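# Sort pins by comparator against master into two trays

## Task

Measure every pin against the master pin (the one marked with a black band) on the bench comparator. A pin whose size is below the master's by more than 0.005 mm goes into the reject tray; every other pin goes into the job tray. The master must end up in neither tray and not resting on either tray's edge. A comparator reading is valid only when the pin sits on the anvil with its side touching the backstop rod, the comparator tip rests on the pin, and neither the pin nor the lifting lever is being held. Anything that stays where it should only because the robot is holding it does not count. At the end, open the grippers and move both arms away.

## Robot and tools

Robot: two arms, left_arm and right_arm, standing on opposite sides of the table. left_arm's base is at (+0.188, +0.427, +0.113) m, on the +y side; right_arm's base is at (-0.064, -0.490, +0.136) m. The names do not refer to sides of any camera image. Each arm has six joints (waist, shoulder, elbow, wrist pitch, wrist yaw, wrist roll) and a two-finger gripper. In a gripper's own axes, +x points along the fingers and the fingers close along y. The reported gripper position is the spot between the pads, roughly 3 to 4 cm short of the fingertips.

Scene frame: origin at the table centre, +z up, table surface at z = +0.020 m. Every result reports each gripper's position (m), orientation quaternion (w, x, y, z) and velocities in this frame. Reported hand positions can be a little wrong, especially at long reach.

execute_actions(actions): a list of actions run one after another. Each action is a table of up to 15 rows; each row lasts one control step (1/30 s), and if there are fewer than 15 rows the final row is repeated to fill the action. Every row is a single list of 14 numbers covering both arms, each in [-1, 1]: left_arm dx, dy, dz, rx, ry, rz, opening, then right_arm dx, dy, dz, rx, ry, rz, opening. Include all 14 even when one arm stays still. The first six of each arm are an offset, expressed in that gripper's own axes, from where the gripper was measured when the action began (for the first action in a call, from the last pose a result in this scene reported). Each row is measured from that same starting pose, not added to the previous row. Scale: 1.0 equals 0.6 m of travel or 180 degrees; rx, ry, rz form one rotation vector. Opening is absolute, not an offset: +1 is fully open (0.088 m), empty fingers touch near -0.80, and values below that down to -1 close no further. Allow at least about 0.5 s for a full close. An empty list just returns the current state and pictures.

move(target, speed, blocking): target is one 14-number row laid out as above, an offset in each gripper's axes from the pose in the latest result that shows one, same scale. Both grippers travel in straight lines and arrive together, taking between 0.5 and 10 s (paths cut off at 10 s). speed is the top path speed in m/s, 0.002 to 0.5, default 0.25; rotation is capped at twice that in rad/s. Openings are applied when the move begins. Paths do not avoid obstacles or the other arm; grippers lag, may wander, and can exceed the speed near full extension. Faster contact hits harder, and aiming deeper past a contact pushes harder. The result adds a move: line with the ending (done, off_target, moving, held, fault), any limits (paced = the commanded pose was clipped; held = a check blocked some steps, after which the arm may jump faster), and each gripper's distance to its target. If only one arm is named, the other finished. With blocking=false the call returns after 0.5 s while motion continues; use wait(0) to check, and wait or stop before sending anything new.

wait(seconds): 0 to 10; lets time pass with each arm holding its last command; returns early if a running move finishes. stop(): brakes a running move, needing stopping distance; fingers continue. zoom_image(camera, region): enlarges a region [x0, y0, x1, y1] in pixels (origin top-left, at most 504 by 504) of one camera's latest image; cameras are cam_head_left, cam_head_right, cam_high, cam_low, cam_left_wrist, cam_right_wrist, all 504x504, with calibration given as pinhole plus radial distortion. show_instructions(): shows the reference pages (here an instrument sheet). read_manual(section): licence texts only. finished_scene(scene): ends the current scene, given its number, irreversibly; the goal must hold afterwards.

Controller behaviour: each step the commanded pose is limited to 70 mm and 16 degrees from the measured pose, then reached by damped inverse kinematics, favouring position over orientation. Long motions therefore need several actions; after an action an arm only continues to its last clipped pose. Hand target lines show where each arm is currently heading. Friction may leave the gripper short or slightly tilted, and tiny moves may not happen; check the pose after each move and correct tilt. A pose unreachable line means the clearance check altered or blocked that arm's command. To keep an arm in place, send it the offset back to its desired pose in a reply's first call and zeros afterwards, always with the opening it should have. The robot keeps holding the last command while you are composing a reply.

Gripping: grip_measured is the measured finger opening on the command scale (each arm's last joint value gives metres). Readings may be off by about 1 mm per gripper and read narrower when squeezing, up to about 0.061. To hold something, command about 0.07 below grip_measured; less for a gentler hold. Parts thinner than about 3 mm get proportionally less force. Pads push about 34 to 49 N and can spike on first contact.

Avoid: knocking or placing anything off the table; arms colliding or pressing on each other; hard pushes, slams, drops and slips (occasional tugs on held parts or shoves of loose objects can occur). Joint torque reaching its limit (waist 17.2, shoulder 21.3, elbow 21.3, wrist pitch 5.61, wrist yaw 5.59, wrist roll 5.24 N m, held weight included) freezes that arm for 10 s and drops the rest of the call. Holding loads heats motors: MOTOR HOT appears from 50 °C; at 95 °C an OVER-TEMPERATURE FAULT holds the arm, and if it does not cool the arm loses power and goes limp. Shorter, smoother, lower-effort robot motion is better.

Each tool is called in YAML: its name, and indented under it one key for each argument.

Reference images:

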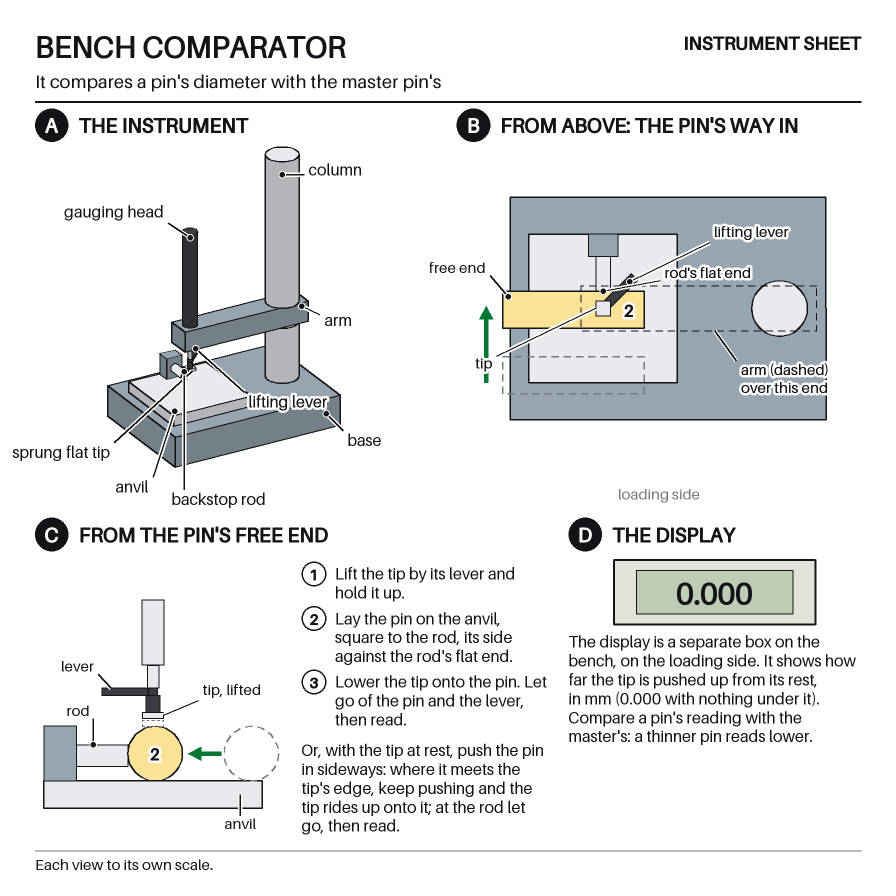

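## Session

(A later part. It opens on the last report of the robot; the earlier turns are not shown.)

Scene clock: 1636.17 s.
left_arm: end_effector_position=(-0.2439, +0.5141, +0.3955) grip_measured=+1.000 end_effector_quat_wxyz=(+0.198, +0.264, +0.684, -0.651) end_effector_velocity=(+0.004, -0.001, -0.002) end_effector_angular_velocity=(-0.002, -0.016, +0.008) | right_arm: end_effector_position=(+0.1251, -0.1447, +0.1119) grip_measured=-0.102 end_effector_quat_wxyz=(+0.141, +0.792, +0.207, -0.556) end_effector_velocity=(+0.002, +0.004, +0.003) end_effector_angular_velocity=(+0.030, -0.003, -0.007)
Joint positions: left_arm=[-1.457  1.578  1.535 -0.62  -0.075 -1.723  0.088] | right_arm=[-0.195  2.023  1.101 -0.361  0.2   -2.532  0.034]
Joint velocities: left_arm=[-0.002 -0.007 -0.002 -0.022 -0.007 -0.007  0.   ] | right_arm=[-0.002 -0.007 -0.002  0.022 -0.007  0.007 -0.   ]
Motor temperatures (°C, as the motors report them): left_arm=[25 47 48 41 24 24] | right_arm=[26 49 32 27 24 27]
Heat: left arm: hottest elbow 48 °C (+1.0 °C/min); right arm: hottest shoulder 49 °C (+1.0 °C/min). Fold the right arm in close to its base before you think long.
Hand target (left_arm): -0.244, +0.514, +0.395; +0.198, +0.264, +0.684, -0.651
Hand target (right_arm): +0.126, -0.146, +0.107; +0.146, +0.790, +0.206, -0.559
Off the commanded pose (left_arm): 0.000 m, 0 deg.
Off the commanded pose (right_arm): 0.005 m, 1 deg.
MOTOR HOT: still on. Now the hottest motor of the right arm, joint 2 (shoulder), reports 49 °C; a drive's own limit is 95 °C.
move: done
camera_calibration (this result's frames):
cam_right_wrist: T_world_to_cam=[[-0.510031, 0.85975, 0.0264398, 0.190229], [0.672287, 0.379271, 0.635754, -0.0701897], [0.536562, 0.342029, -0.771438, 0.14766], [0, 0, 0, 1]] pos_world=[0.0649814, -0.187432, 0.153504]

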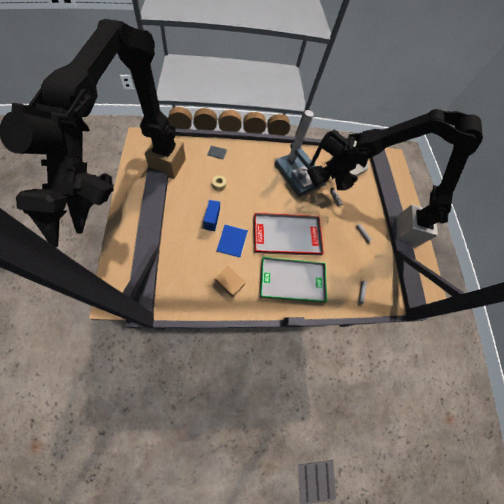

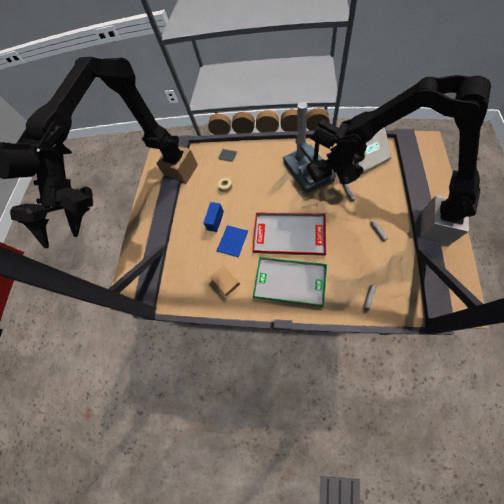

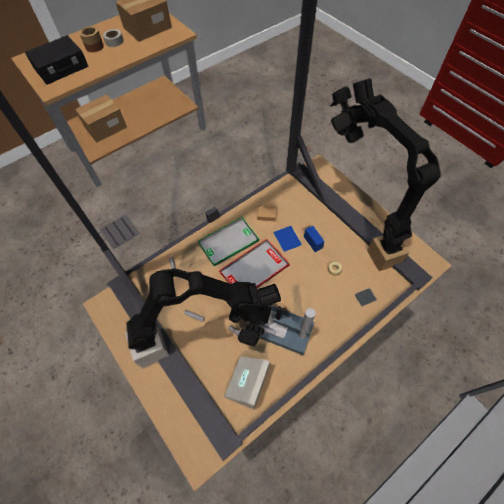

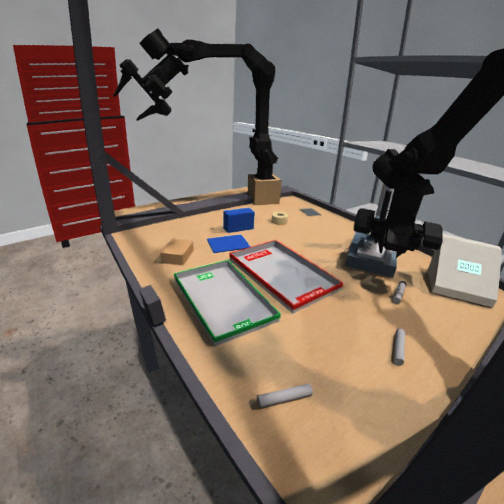

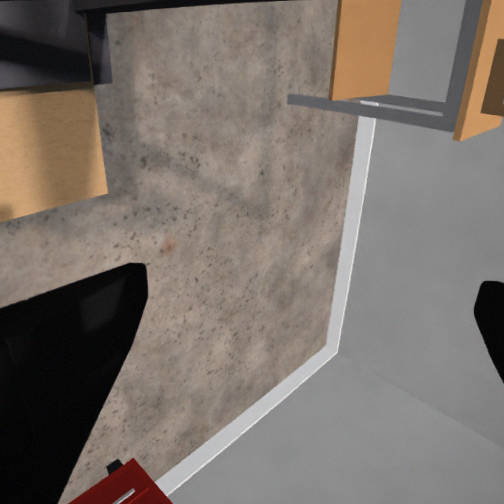

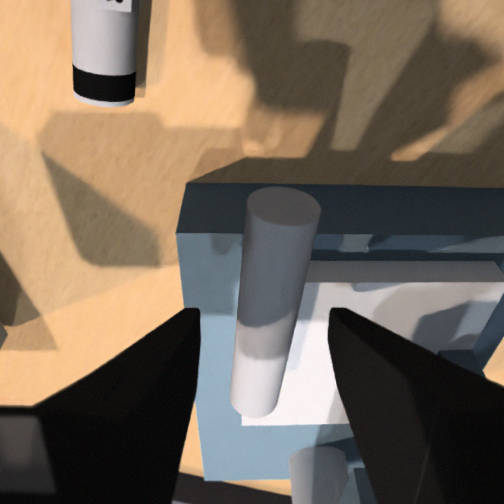

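move:
  target: [0,0,0,0,0,0,1, 0.010,0,0.002,0,-0.003,0,-0.1]
  speed: 0.03

Scene clock: 1642.43 s.
left_arm: end_effector_position=(-0.2439, +0.5141, +0.3955) grip_measured=+1.000 end_effector_quat_wxyz=(+0.198, +0.264, +0.684, -0.651) end_effector_velocity=(+0.002, +0.002, -0.001) end_effector_angular_velocity=(+0.011, -0.008, +0.012) | right_arm: end_effector_position=(+0.1247, -0.1442, +0.1100) grip_measured=-0.102 end_effector_quat_wxyz=(+0.141, +0.791, +0.208, -0.557) end_effector_velocity=(-0.003, -0.001, -0.001) end_effector_angular_velocity=(-0.004, +0.018, +0.024)
Joint positions: left_arm=[-1.457  1.578  1.535 -0.62  -0.075 -1.723  0.088] | right_arm=[-0.195  2.029  1.101 -0.356  0.196 -2.532  0.034]
Joint velocities: left_arm=[-0.007 -0.002 -0.002 -0.007 -0.007 -0.022  0.   ] | right_arm=[-0.002 -0.002 -0.002 -0.007 -0.022 -0.022  0.   ]
Motor temperatures (°C, as the motors report them): left_arm=[25 47 48 41 24 24] | right_arm=[26 49 32 27 24 27]
Heat: left arm: hottest elbow 48 °C (+1.0 °C/min); right arm: hottest shoulder 49 °C (+1.0 °C/min). Fold the right arm in close to its base before you think long.
Hand target (left_arm): -0.244, +0.514, +0.395; +0.198, +0.264, +0.684, -0.651
Hand target (right_arm): +0.126, -0.144, +0.106; +0.142, +0.790, +0.207, -0.560
Off the commanded pose (left_arm): 0.000 m, 0 deg.
Off the commanded pose (right_arm): 0.004 m, 0 deg.
MOTOR HOT: still on. Now the hottest motor of the right arm, joint 2 (shoulder), reports 49 °C; a drive's own limit is 95 °C.
move: done
camera_calibration (this result's frames):
cam_right_wrist: T_world_to_cam=[[-0.51086, 0.859175, 0.0290046, 0.189375], [0.674191, 0.37948, 0.633611, -0.0688719], [0.533375, 0.343241, -0.773108, 0.146947], [0, 0, 0, 1]] pos_world=[0.0647991, -0.187009, 0.151751]

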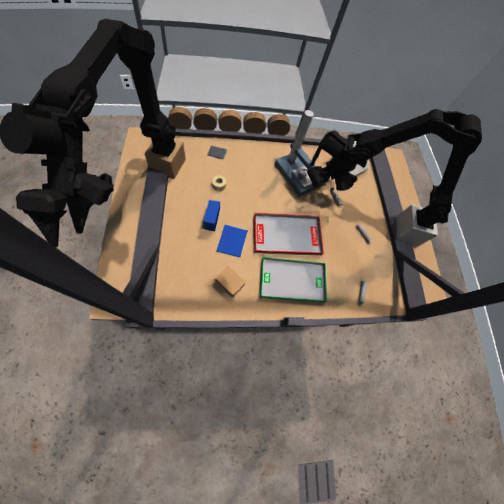

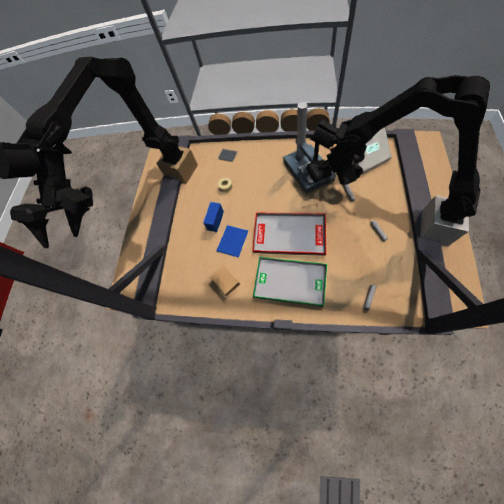

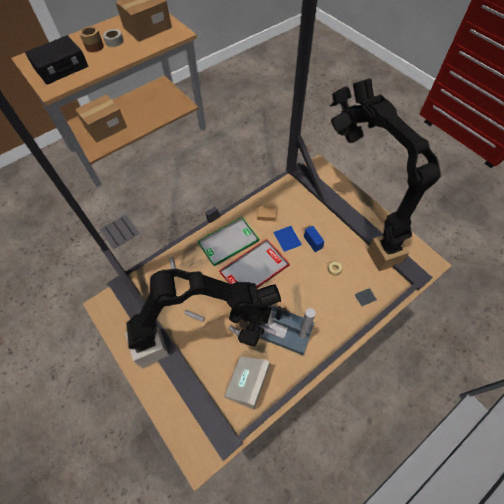

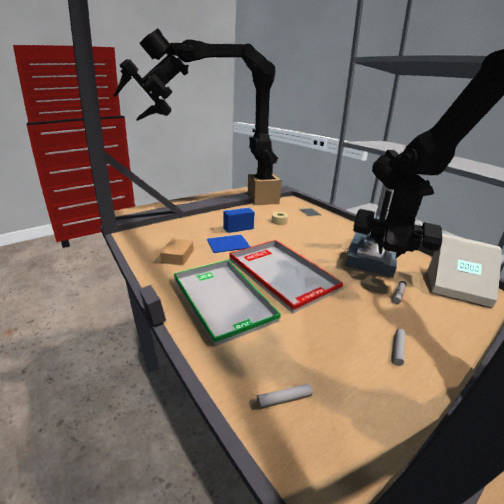

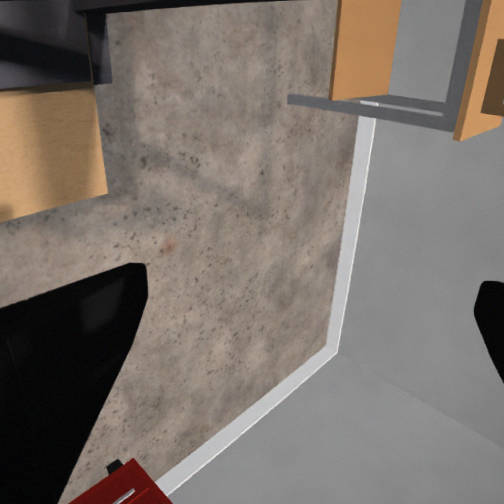

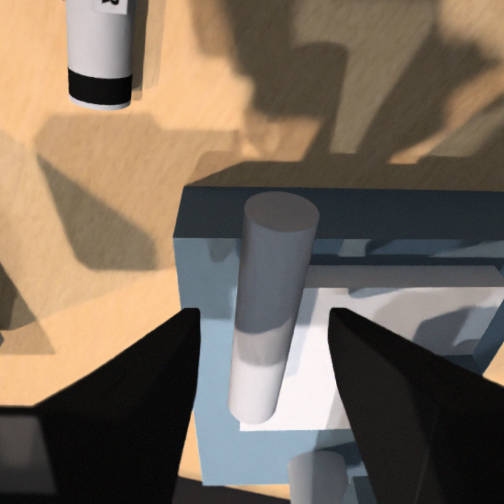

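move:
  target: [0,0,0,0,0,0,1, 0.008,0.002,0.003,0,0,0,-0.1]
  speed: 0.03

execute_actions:
  actions:
    - [[0,0,0,0,0,0,1, 0,0,0,0,0,0,-0.8]]
    - [[0,0,0,0,0,0,1, 0,0,0,0,0,0,-0.8]]

Scene clock: 1650.17 s.
left_arm: end_effector_position=(-0.2439, +0.5141, +0.3955) grip_measured=+1.000 end_effector_quat_wxyz=(+0.198, +0.264, +0.684, -0.651) end_effector_velocity=(+0.001, -0.002, +0.001) end_effector_angular_velocity=(+0.001, -0.002, +0.013) | right_arm: end_effector_position=(+0.1260, -0.1414, +0.1108) grip_measured=-0.102 end_effector_quat_wxyz=(+0.136, +0.794, +0.212, -0.553) end_effector_velocity=(-0.002, -0.003, -0.002) end_effector_angular_velocity=(-0.015, +0.007, +0.020)
Joint positions: left_arm=[-1.457  1.578  1.535 -0.62  -0.075 -1.723  0.088] | right_arm=[-0.196  2.029  1.101 -0.339  0.195 -2.532  0.034]
Joint velocities: left_arm=[ 0.002 -0.002  0.002 -0.007 -0.007 -0.007  0.   ] | right_arm=[-0.002 -0.002 -0.007 -0.007 -0.007 -0.022 -0.   ]
Motor temperatures (°C, as the motors report them): left_arm=[25 47 48 41 24 24] | right_arm=[26 48 32 27 24 27]
Heat: left arm: hottest elbow 48 °C (+1.0 °C/min); right arm: hottest shoulder 48 °C (-1.0 °C/min). Fold the right arm in close to its base before you think long.
Hand target (left_arm): -0.244, +0.514, +0.395; +0.198, +0.264, +0.684, -0.651
Hand target (right_arm): +0.125, -0.145, +0.105; +0.141, +0.791, +0.208, -0.557
Off the commanded pose (left_arm): 0.000 m, 0 deg.
Off the commanded pose (right_arm): 0.007 m, 1 deg.
MOTOR HOT: still on. Now the hottest motor of the right arm, joint 2 (shoulder), reports 48 °C; a drive's own limit is 95 °C.
move: done
camera_calibration (this result's frames):
cam_right_wrist: T_world_to_cam=[[-0.510834, 0.858829, 0.0382278, 0.186589], [0.670372, 0.370112, 0.643132, -0.0732642], [0.538192, 0.354161, -0.7648, 0.145916], [0, 0, 0, 1]] pos_world=[0.0658994, -0.18481, 0.151583]

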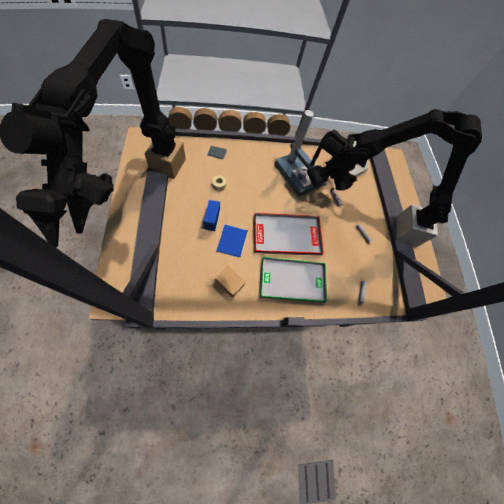

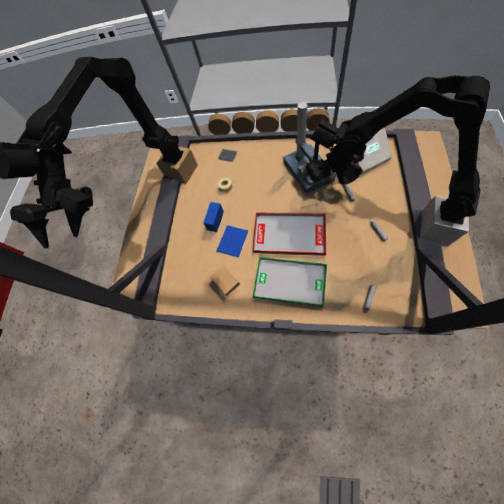

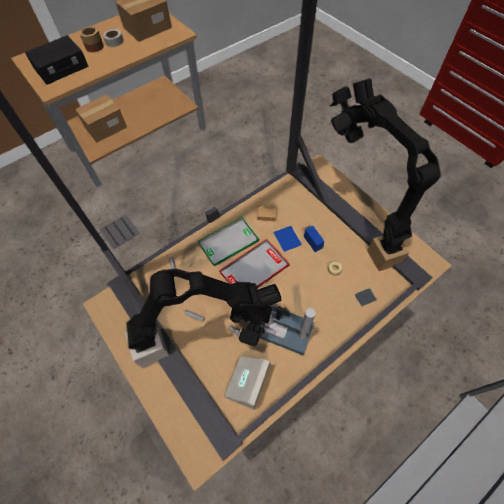

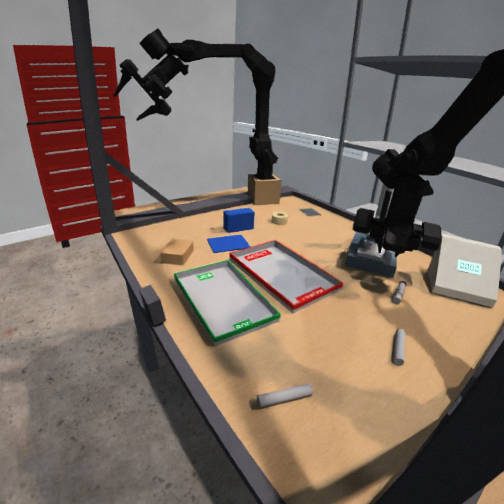

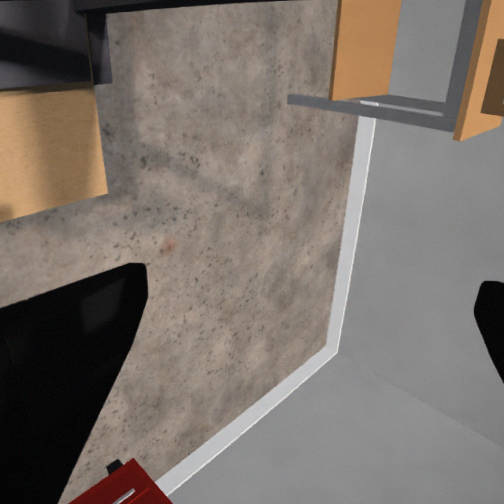

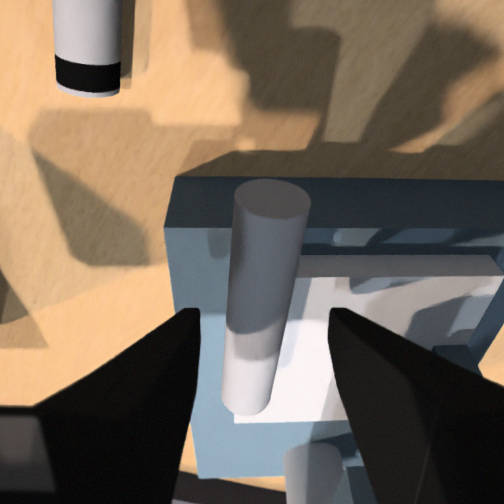

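Scene clock: 1651.17 s.
left_arm: end_effector_position=(-0.2439, +0.5141, +0.3955) grip_measured=+1.000 end_effector_quat_wxyz=(+0.198, +0.264, +0.684, -0.651) end_effector_velocity=(+0.002, -0.000, -0.001) end_effector_angular_velocity=(+0.011, -0.008, +0.017) | right_arm: end_effector_position=(+0.1283, -0.1384, +0.1162) grip_measured=-0.798 end_effector_quat_wxyz=(+0.131, +0.798, +0.214, -0.548) end_effector_velocity=(+0.000, +0.001, +0.001) end_effector_angular_velocity=(+0.003, -0.001, +0.020)
Joint positions: left_arm=[-1.457  1.578  1.535 -0.62  -0.075 -1.723  0.088] | right_arm=[-0.196  2.019  1.106 -0.337  0.2   -2.532  0.   ]
Joint velocities: left_arm=[-0.002 -0.002 -0.002 -0.007 -0.007 -0.022  0.   ] | right_arm=[-0.002 -0.002 -0.002  0.007 -0.007 -0.022  0.   ]
Motor temperatures (°C, as the motors report them): left_arm=[25 47 48 41 24 24] | right_arm=[26 48 32 27 24 27]
Heat: left arm: hottest elbow 48 °C (+1.0 °C/min); right arm: hottest shoulder 48 °C (-1.0 °C/min). Fold the right arm in close to its base before you think long.
Hand target (left_arm): -0.244, +0.514, +0.395; +0.198, +0.264, +0.684, -0.651
Hand target (right_arm): +0.128, -0.138, +0.116; +0.131, +0.798, +0.214, -0.548
Off the commanded pose (left_arm): 0.000 m, 0 deg.
Off the commanded pose (right_arm): 0.000 m, 0 deg.
MOTOR HOT: still on. Now the hottest motor of the right arm, joint 2 (shoulder), reports 48 °C; a drive's own limit is 95 °C.
camera_calibration (this result's frames):
cam_right_wrist: T_world_to_cam=[[-0.509861, 0.859069, 0.0451785, 0.18401], [0.663796, 0.359474, 0.655861, -0.0814925], [0.54719, 0.364388, -0.753528, 0.14675], [0, 0, 0, 1]] pos_world=[0.0676136, -0.182257, 0.155715]

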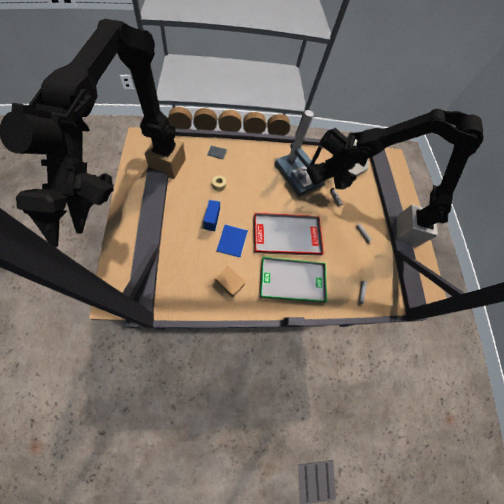

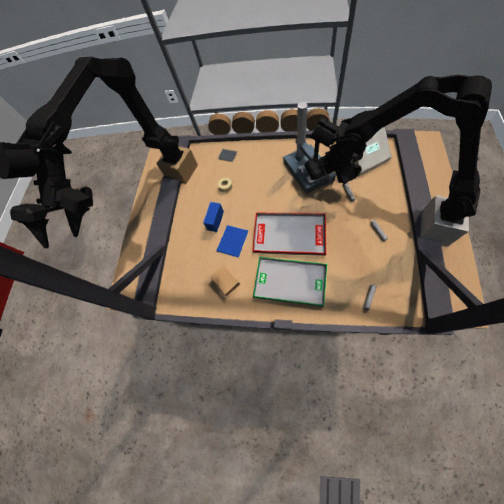

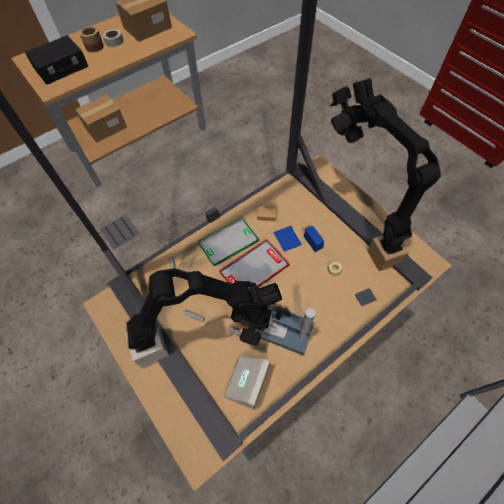

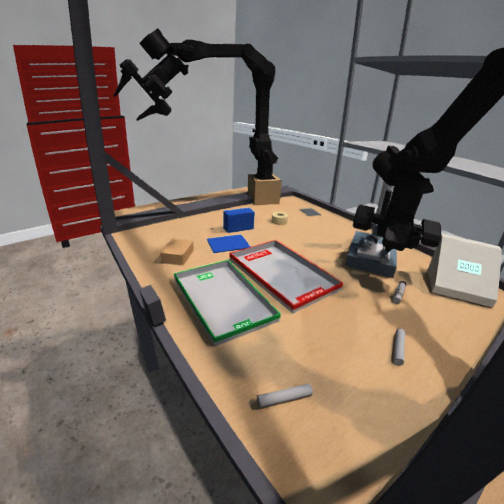

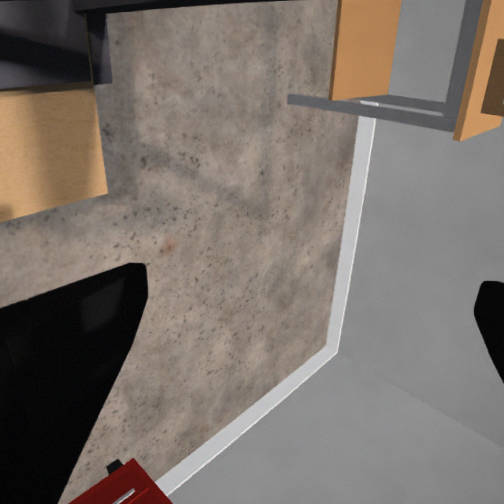

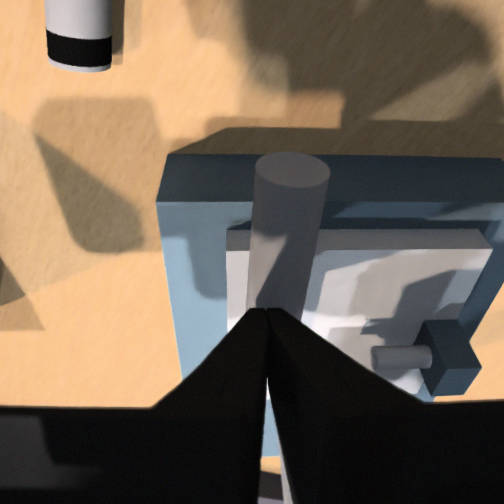

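move:
  target: [0,0,0,0,0,0,1, -0.021,-0.010,0.004,-0.004,-0.011,0.0073,-0.8]
  speed: 0.04

execute_actions:
  actions:
    - [[0,0,0,0,0,0,1, 0,0,0,0,0,0,-0.1]]

Scene clock: 1690.00 s.
left_arm: end_effector_position=(-0.2439, +0.5141, +0.3955) grip_measured=+1.000 end_effector_quat_wxyz=(+0.198, +0.264, +0.684, -0.651) end_effector_velocity=(+0.004, +0.001, -0.004) end_effector_angular_velocity=(-0.015, -0.020, -0.006) | right_arm: end_effector_position=(+0.1184, -0.1416, +0.1201) grip_measured=-0.798 end_effector_quat_wxyz=(+0.153, +0.786, +0.204, -0.563) end_effector_velocity=(+0.000, -0.009, +0.000) end_effector_angular_velocity=(-0.039, +0.011, -0.016)
Joint positions: left_arm=[-1.457  1.578  1.535 -0.62  -0.075 -1.723  0.088] | right_arm=[-0.175  2.019  1.144 -0.441  0.203 -2.52   0.   ]
Joint velocities: left_arm=[-0.007 -0.002 -0.002 -0.022 -0.007  0.007  0.   ] | right_arm=[-0.007 -0.002  0.007 -0.051  0.007  0.007  0.   ]
Motor temperatures (°C, as the motors report them): left_arm=[25 47 48 42 24 24] | right_arm=[26 50 33 27 24 27]
Heat: left arm: hottest elbow 48 °C (+0.0 °C/min); right arm: hottest shoulder 50 °C (+0.0 °C/min). Fold the right arm in close to its base before you think long.
Hand target (left_arm): -0.244, +0.514, +0.395; +0.198, +0.264, +0.684, -0.651
Hand target (right_arm): +0.119, -0.137, +0.127; +0.146, +0.790, +0.207, -0.558
Off the commanded pose (left_arm): 0.000 m, 0 deg.
Off the commanded pose (right_arm): 0.009 m, 1 deg.
MOTOR HOT: still on. Now the hottest motor of the right arm, joint 2 (shoulder), reports 50 °C; a drive's own limit is 95 °C.
move: off_target (right_arm)
camera_calibration (this result's frames):
cam_right_wrist: T_world_to_cam=[[-0.51655, 0.856207, 0.00923618, 0.186293], [0.676937, 0.401743, 0.616732, -0.0671586], [0.52434, 0.324825, -0.787119, 0.157331], [0, 0, 0, 1]] pos_world=[0.0591966, -0.18363, 0.163537]

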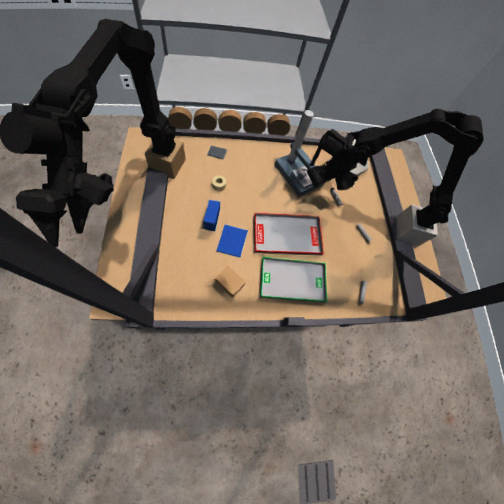

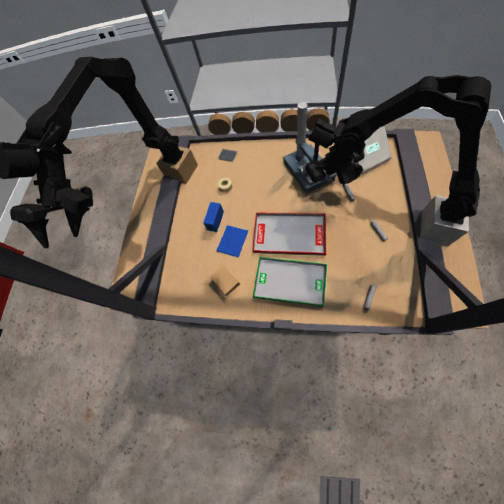

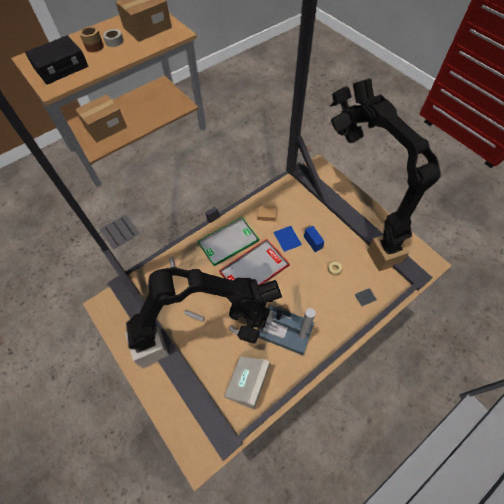

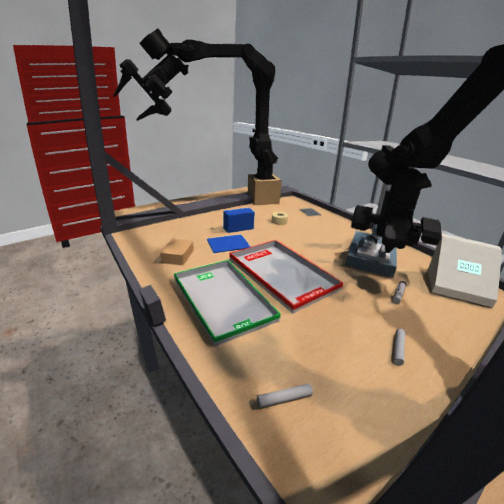

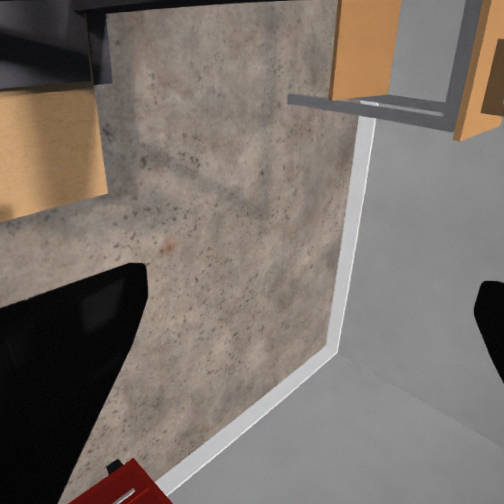

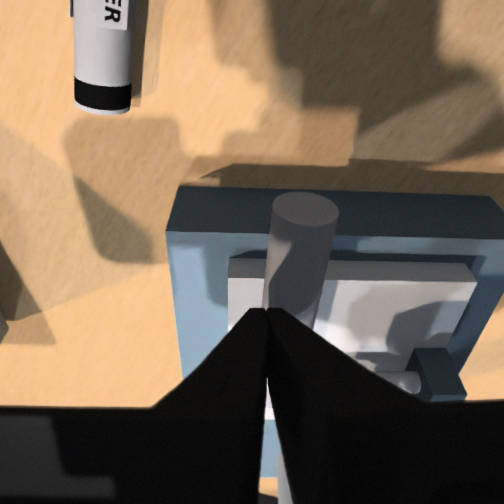

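Scene clock: 1690.50 s.
left_arm: end_effector_position=(-0.2439, +0.5141, +0.3955) grip_measured=+1.000 end_effector_quat_wxyz=(+0.198, +0.264, +0.684, -0.651) end_effector_velocity=(+0.004, -0.001, -0.002) end_effector_angular_velocity=(+0.009, -0.018, +0.017) | right_arm: end_effector_position=(+0.1184, -0.1416, +0.1201) grip_measured=-0.110 end_effector_quat_wxyz=(+0.153, +0.786, +0.204, -0.563) end_effector_velocity=(+0.001, -0.002, +0.001) end_effector_angular_velocity=(-0.002, +0.006, +0.001)
Joint positions: left_arm=[-1.457  1.578  1.535 -0.62  -0.075 -1.723  0.088] | right_arm=[-0.175  2.019  1.145 -0.441  0.203 -2.52   0.034]
Joint velocities: left_arm=[-0.002 -0.007 -0.002 -0.022 -0.007 -0.022  0.   ] | right_arm=[-0.007 -0.007 -0.002 -0.007 -0.007 -0.007  0.003]
Motor temperatures (°C, as the motors report them): left_arm=[25 47 48 42 24 24] | right_arm=[26 50 33 27 24 27]
Heat: left arm: hottest elbow 48 °C (+0.0 °C/min); right arm: hottest shoulder 50 °C (+0.0 °C/min). Fold the right arm in close to its base before you think long.
Hand target (left_arm): -0.244, +0.514, +0.395; +0.198, +0.264, +0.684, -0.651
Hand target (right_arm): +0.118, -0.142, +0.120; +0.153, +0.786, +0.204, -0.563
Off the commanded pose (left_arm): 0.000 m, 0 deg.
Off the commanded pose (right_arm): 0.000 m, 0 deg.
MOTOR HOT: still on. Now the hottest motor of the right arm, joint 2 (shoulder), reports 50 °C; a drive's own limit is 95 °C.
camera_calibration (this result's frames):
cam_right_wrist: T_world_to_cam=[[-0.51655, 0.856207, 0.00923618, 0.186259], [0.676937, 0.401743, 0.616732, -0.0672427], [0.52434, 0.324825, -0.787119, 0.157363], [0, 0, 0, 1]] pos_world=[0.0592191, -0.183578, 0.163614]

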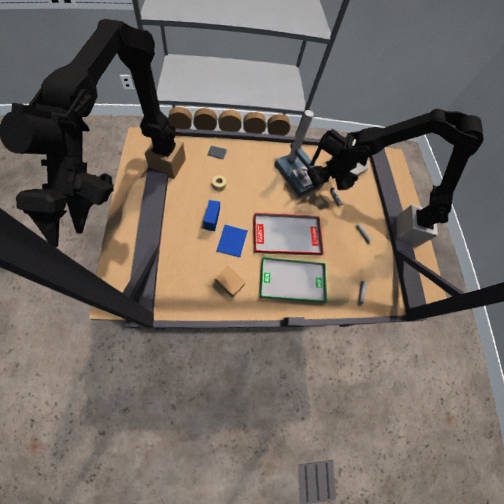

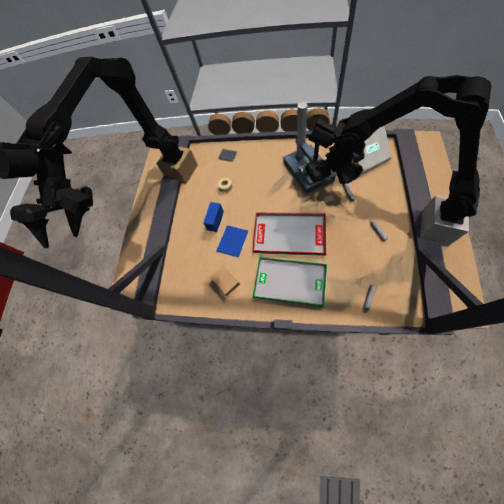

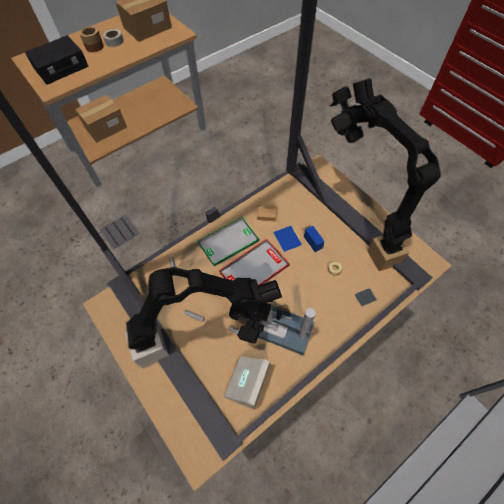

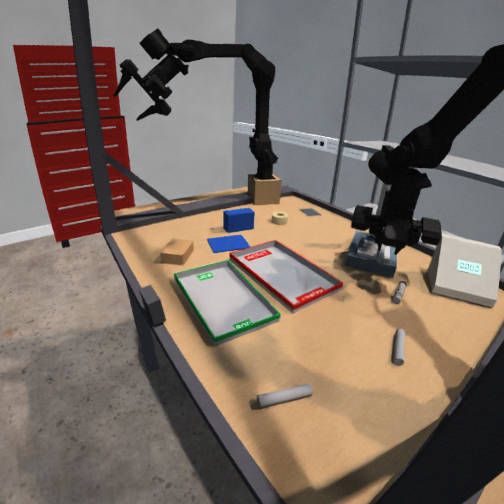

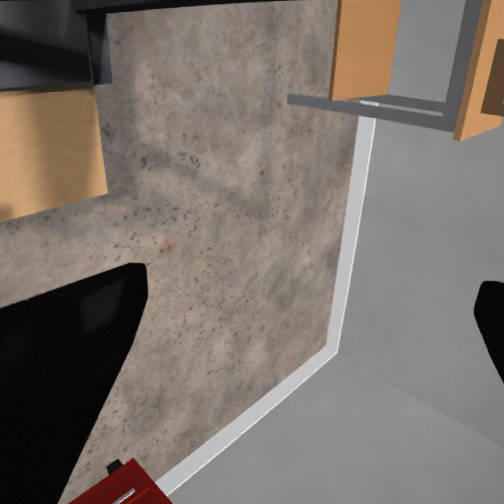

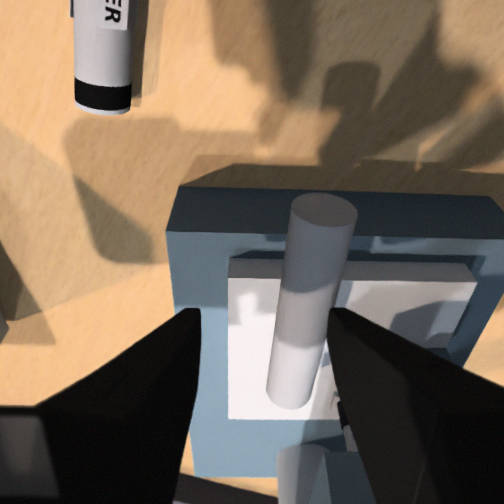

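move:
  target: [0,0,0,0,0,0,1, -0.008,-0.021,-0.003,0,0,0,-0.1]
  speed: 0.04

Scene clock: 1702.63 s.
left_arm: end_effector_position=(-0.2439, +0.5141, +0.3955) grip_measured=+1.000 end_effector_quat_wxyz=(+0.198, +0.264, +0.684, -0.651) end_effector_velocity=(+0.003, -0.001, -0.006) end_effector_angular_velocity=(-0.005, -0.026, +0.008) | right_arm: end_effector_position=(+0.1124, -0.1331, +0.1272) grip_measured=-0.102 end_effector_quat_wxyz=(+0.153, +0.786, +0.206, -0.562) end_effector_velocity=(-0.003, -0.002, -0.000) end_effector_angular_velocity=(-0.010, +0.025, +0.010)
Joint positions: left_arm=[-1.457  1.578  1.535 -0.62  -0.075 -1.723  0.088] | right_arm=[-0.151  2.019  1.179 -0.476  0.207 -2.5    0.034]
Joint velocities: left_arm=[-0.002  0.002 -0.002 -0.022 -0.007 -0.007  0.   ] | right_arm=[-0.002 -0.002  0.002 -0.022 -0.022 -0.007 -0.   ]
Motor temperatures (°C, as the motors report them): left_arm=[25 47 48 42 24 24] | right_arm=[26 50 33 26 24 27]
Heat: left arm: hottest elbow 48 °C (+0.0 °C/min); right arm: hottest shoulder 50 °C (+1.0 °C/min). Fold the right arm in close to its base before you think long.
Hand target (left_arm): -0.244, +0.514, +0.395; +0.198, +0.264, +0.684, -0.651
Hand target (right_arm): +0.112, -0.131, +0.125; +0.153, +0.786, +0.204, -0.563
Off the commanded pose (left_arm): 0.000 m, 0 deg.
Off the commanded pose (right_arm): 0.003 m, 0 deg.
MOTOR HOT: still on. Now the hottest motor of the right arm, joint 2 (shoulder), reports 50 °C; a drive's own limit is 95 °C.
move: done
camera_calibration (this result's frames):
cam_right_wrist: T_world_to_cam=[[-0.51982, 0.854192, 0.0119695, 0.175549], [0.675141, 0.402193, 0.618405, -0.0708548], [0.523422, 0.329541, -0.785768, 0.163909], [0, 0, 0, 1]] pos_world=[0.0532973, -0.17547, 0.17051]

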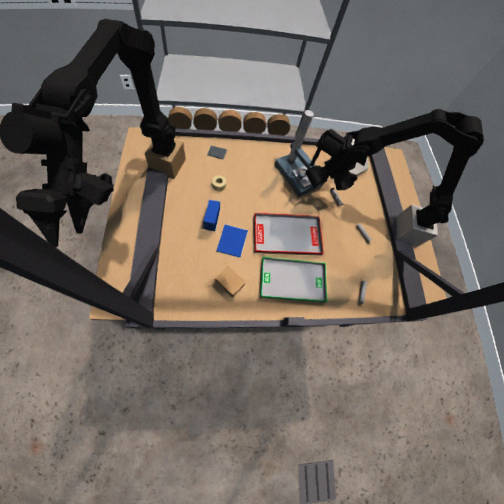

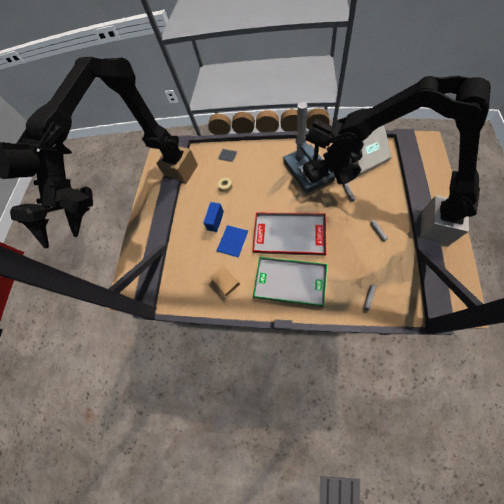

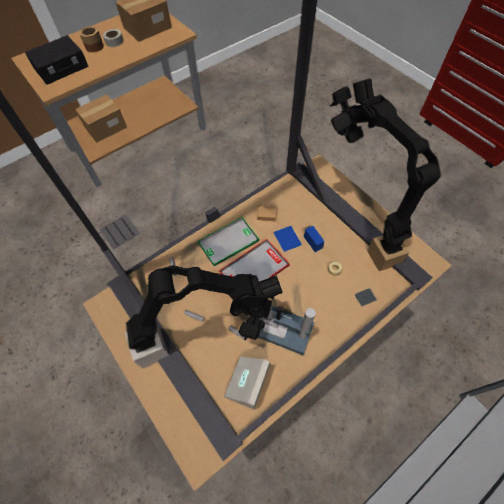

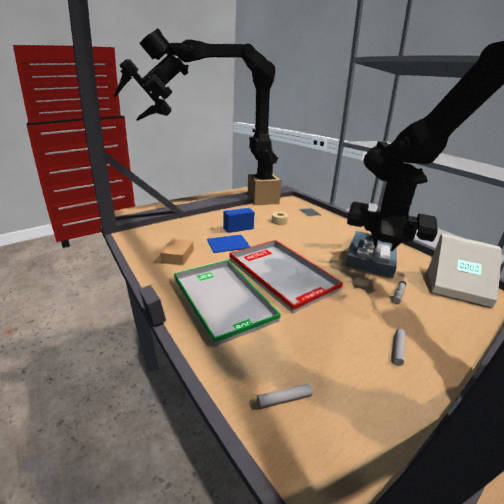

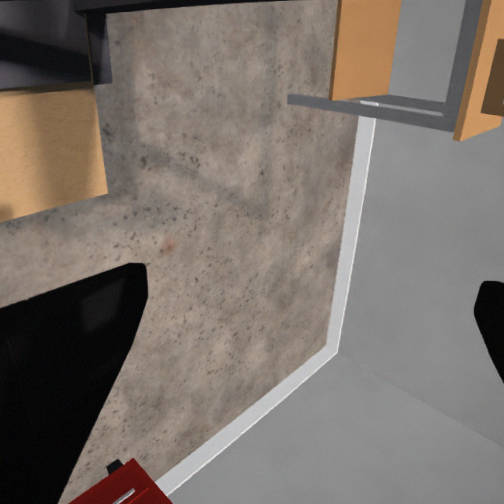

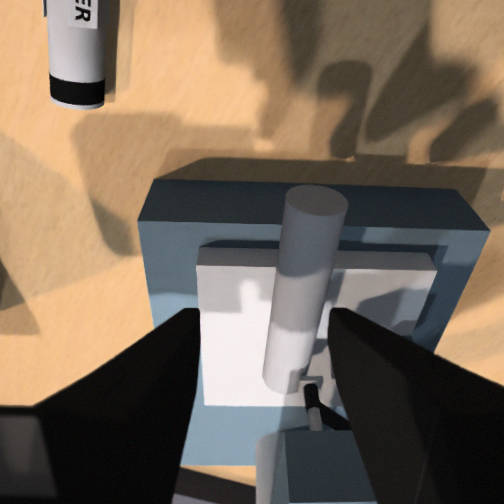

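move:
  target: [0,0,0,0,0,0,1, 0.006,-0.019,0.0,0,0,0,-0.1]
  speed: 0.04

Scene clock: 1718.60 s.
left_arm: end_effector_position=(-0.2439, +0.5141, +0.3955) grip_measured=+1.000 end_effector_quat_wxyz=(+0.198, +0.264, +0.684, -0.651) end_effector_velocity=(+0.001, -0.000, -0.005) end_effector_angular_velocity=(+0.009, -0.018, +0.017) | right_arm: end_effector_position=(+0.1077, -0.1254, +0.1260) grip_measured=-0.102 end_effector_quat_wxyz=(+0.153, +0.786, +0.209, -0.561) end_effector_velocity=(+0.002, +0.000, +0.002) end_effector_angular_velocity=(+0.003, +0.005, +0.001)
Joint positions: left_arm=[-1.457  1.578  1.535 -0.62  -0.075 -1.723  0.088] | right_arm=[-0.132  2.037  1.201 -0.48   0.21  -2.485  0.034]
Joint velocities: left_arm=[-0.002  0.002 -0.007 -0.007 -0.007 -0.022  0.   ] | right_arm=[-0.007 -0.002  0.007 -0.007 -0.007 -0.007 -0.   ]
Motor temperatures (°C, as the motors report them): left_arm=[25 48 48 42 24 24] | right_arm=[26 49 34 26 24 27]
Heat: left arm: hottest shoulder 48 °C (+0.0 °C/min); right arm: hottest shoulder 49 °C (+0.0 °C/min). Fold the right arm in close to its base before you think long.
Hand target (left_arm): -0.244, +0.514, +0.395; +0.198, +0.264, +0.684, -0.651
Hand target (right_arm): +0.108, -0.123, +0.124; +0.153, +0.786, +0.206, -0.562
Off the commanded pose (left_arm): 0.000 m, 0 deg.
Off the commanded pose (right_arm): 0.004 m, 0 deg.
MOTOR HOT: still on. Now the hottest motor of the right arm, joint 2 (shoulder), reports 49 °C; a drive's own limit is 95 °C.
move: done
camera_calibration (this result's frames):
cam_right_wrist: T_world_to_cam=[[-0.523425, 0.85195, 0.0144002, 0.16633], [0.673161, 0.403101, 0.619971, -0.0699633], [0.52238, 0.334202, -0.784493, 0.163421], [0, 0, 0, 1]] pos_world=[0.0487903, -0.168118, 0.169182]

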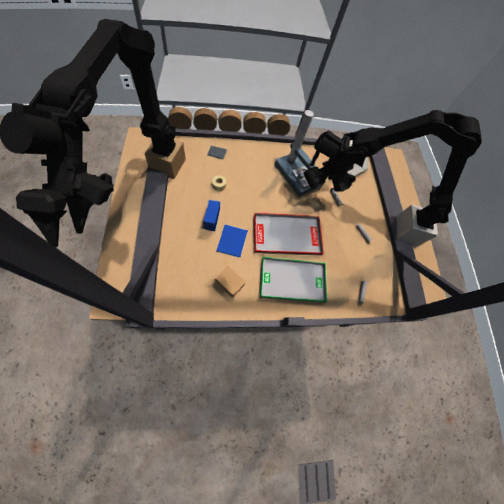

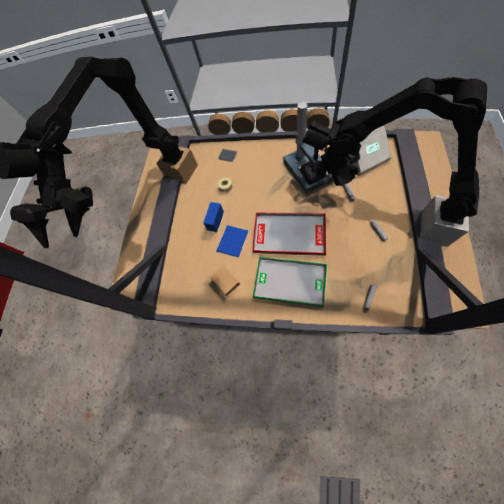

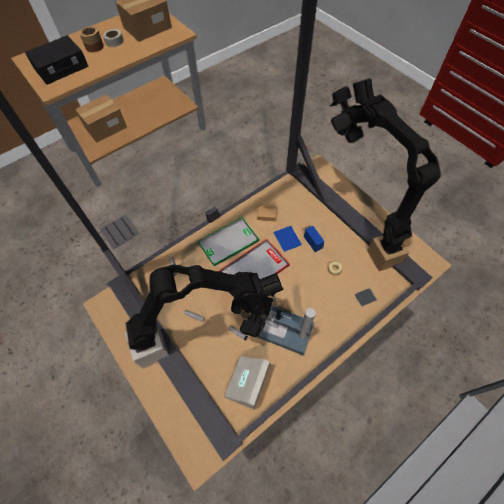

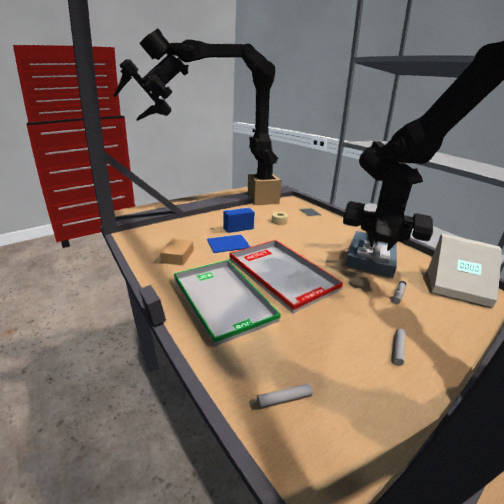

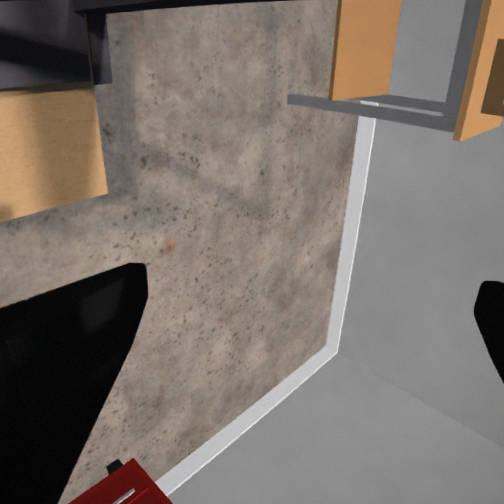

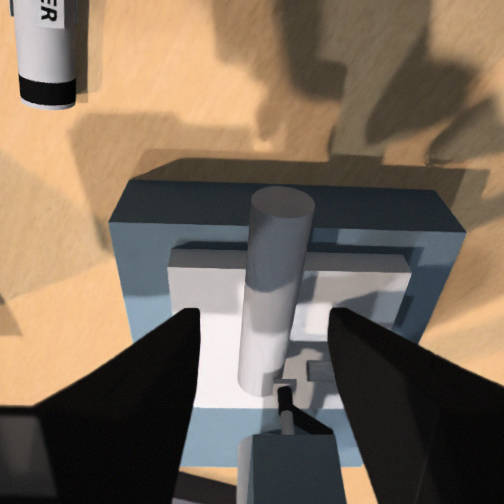

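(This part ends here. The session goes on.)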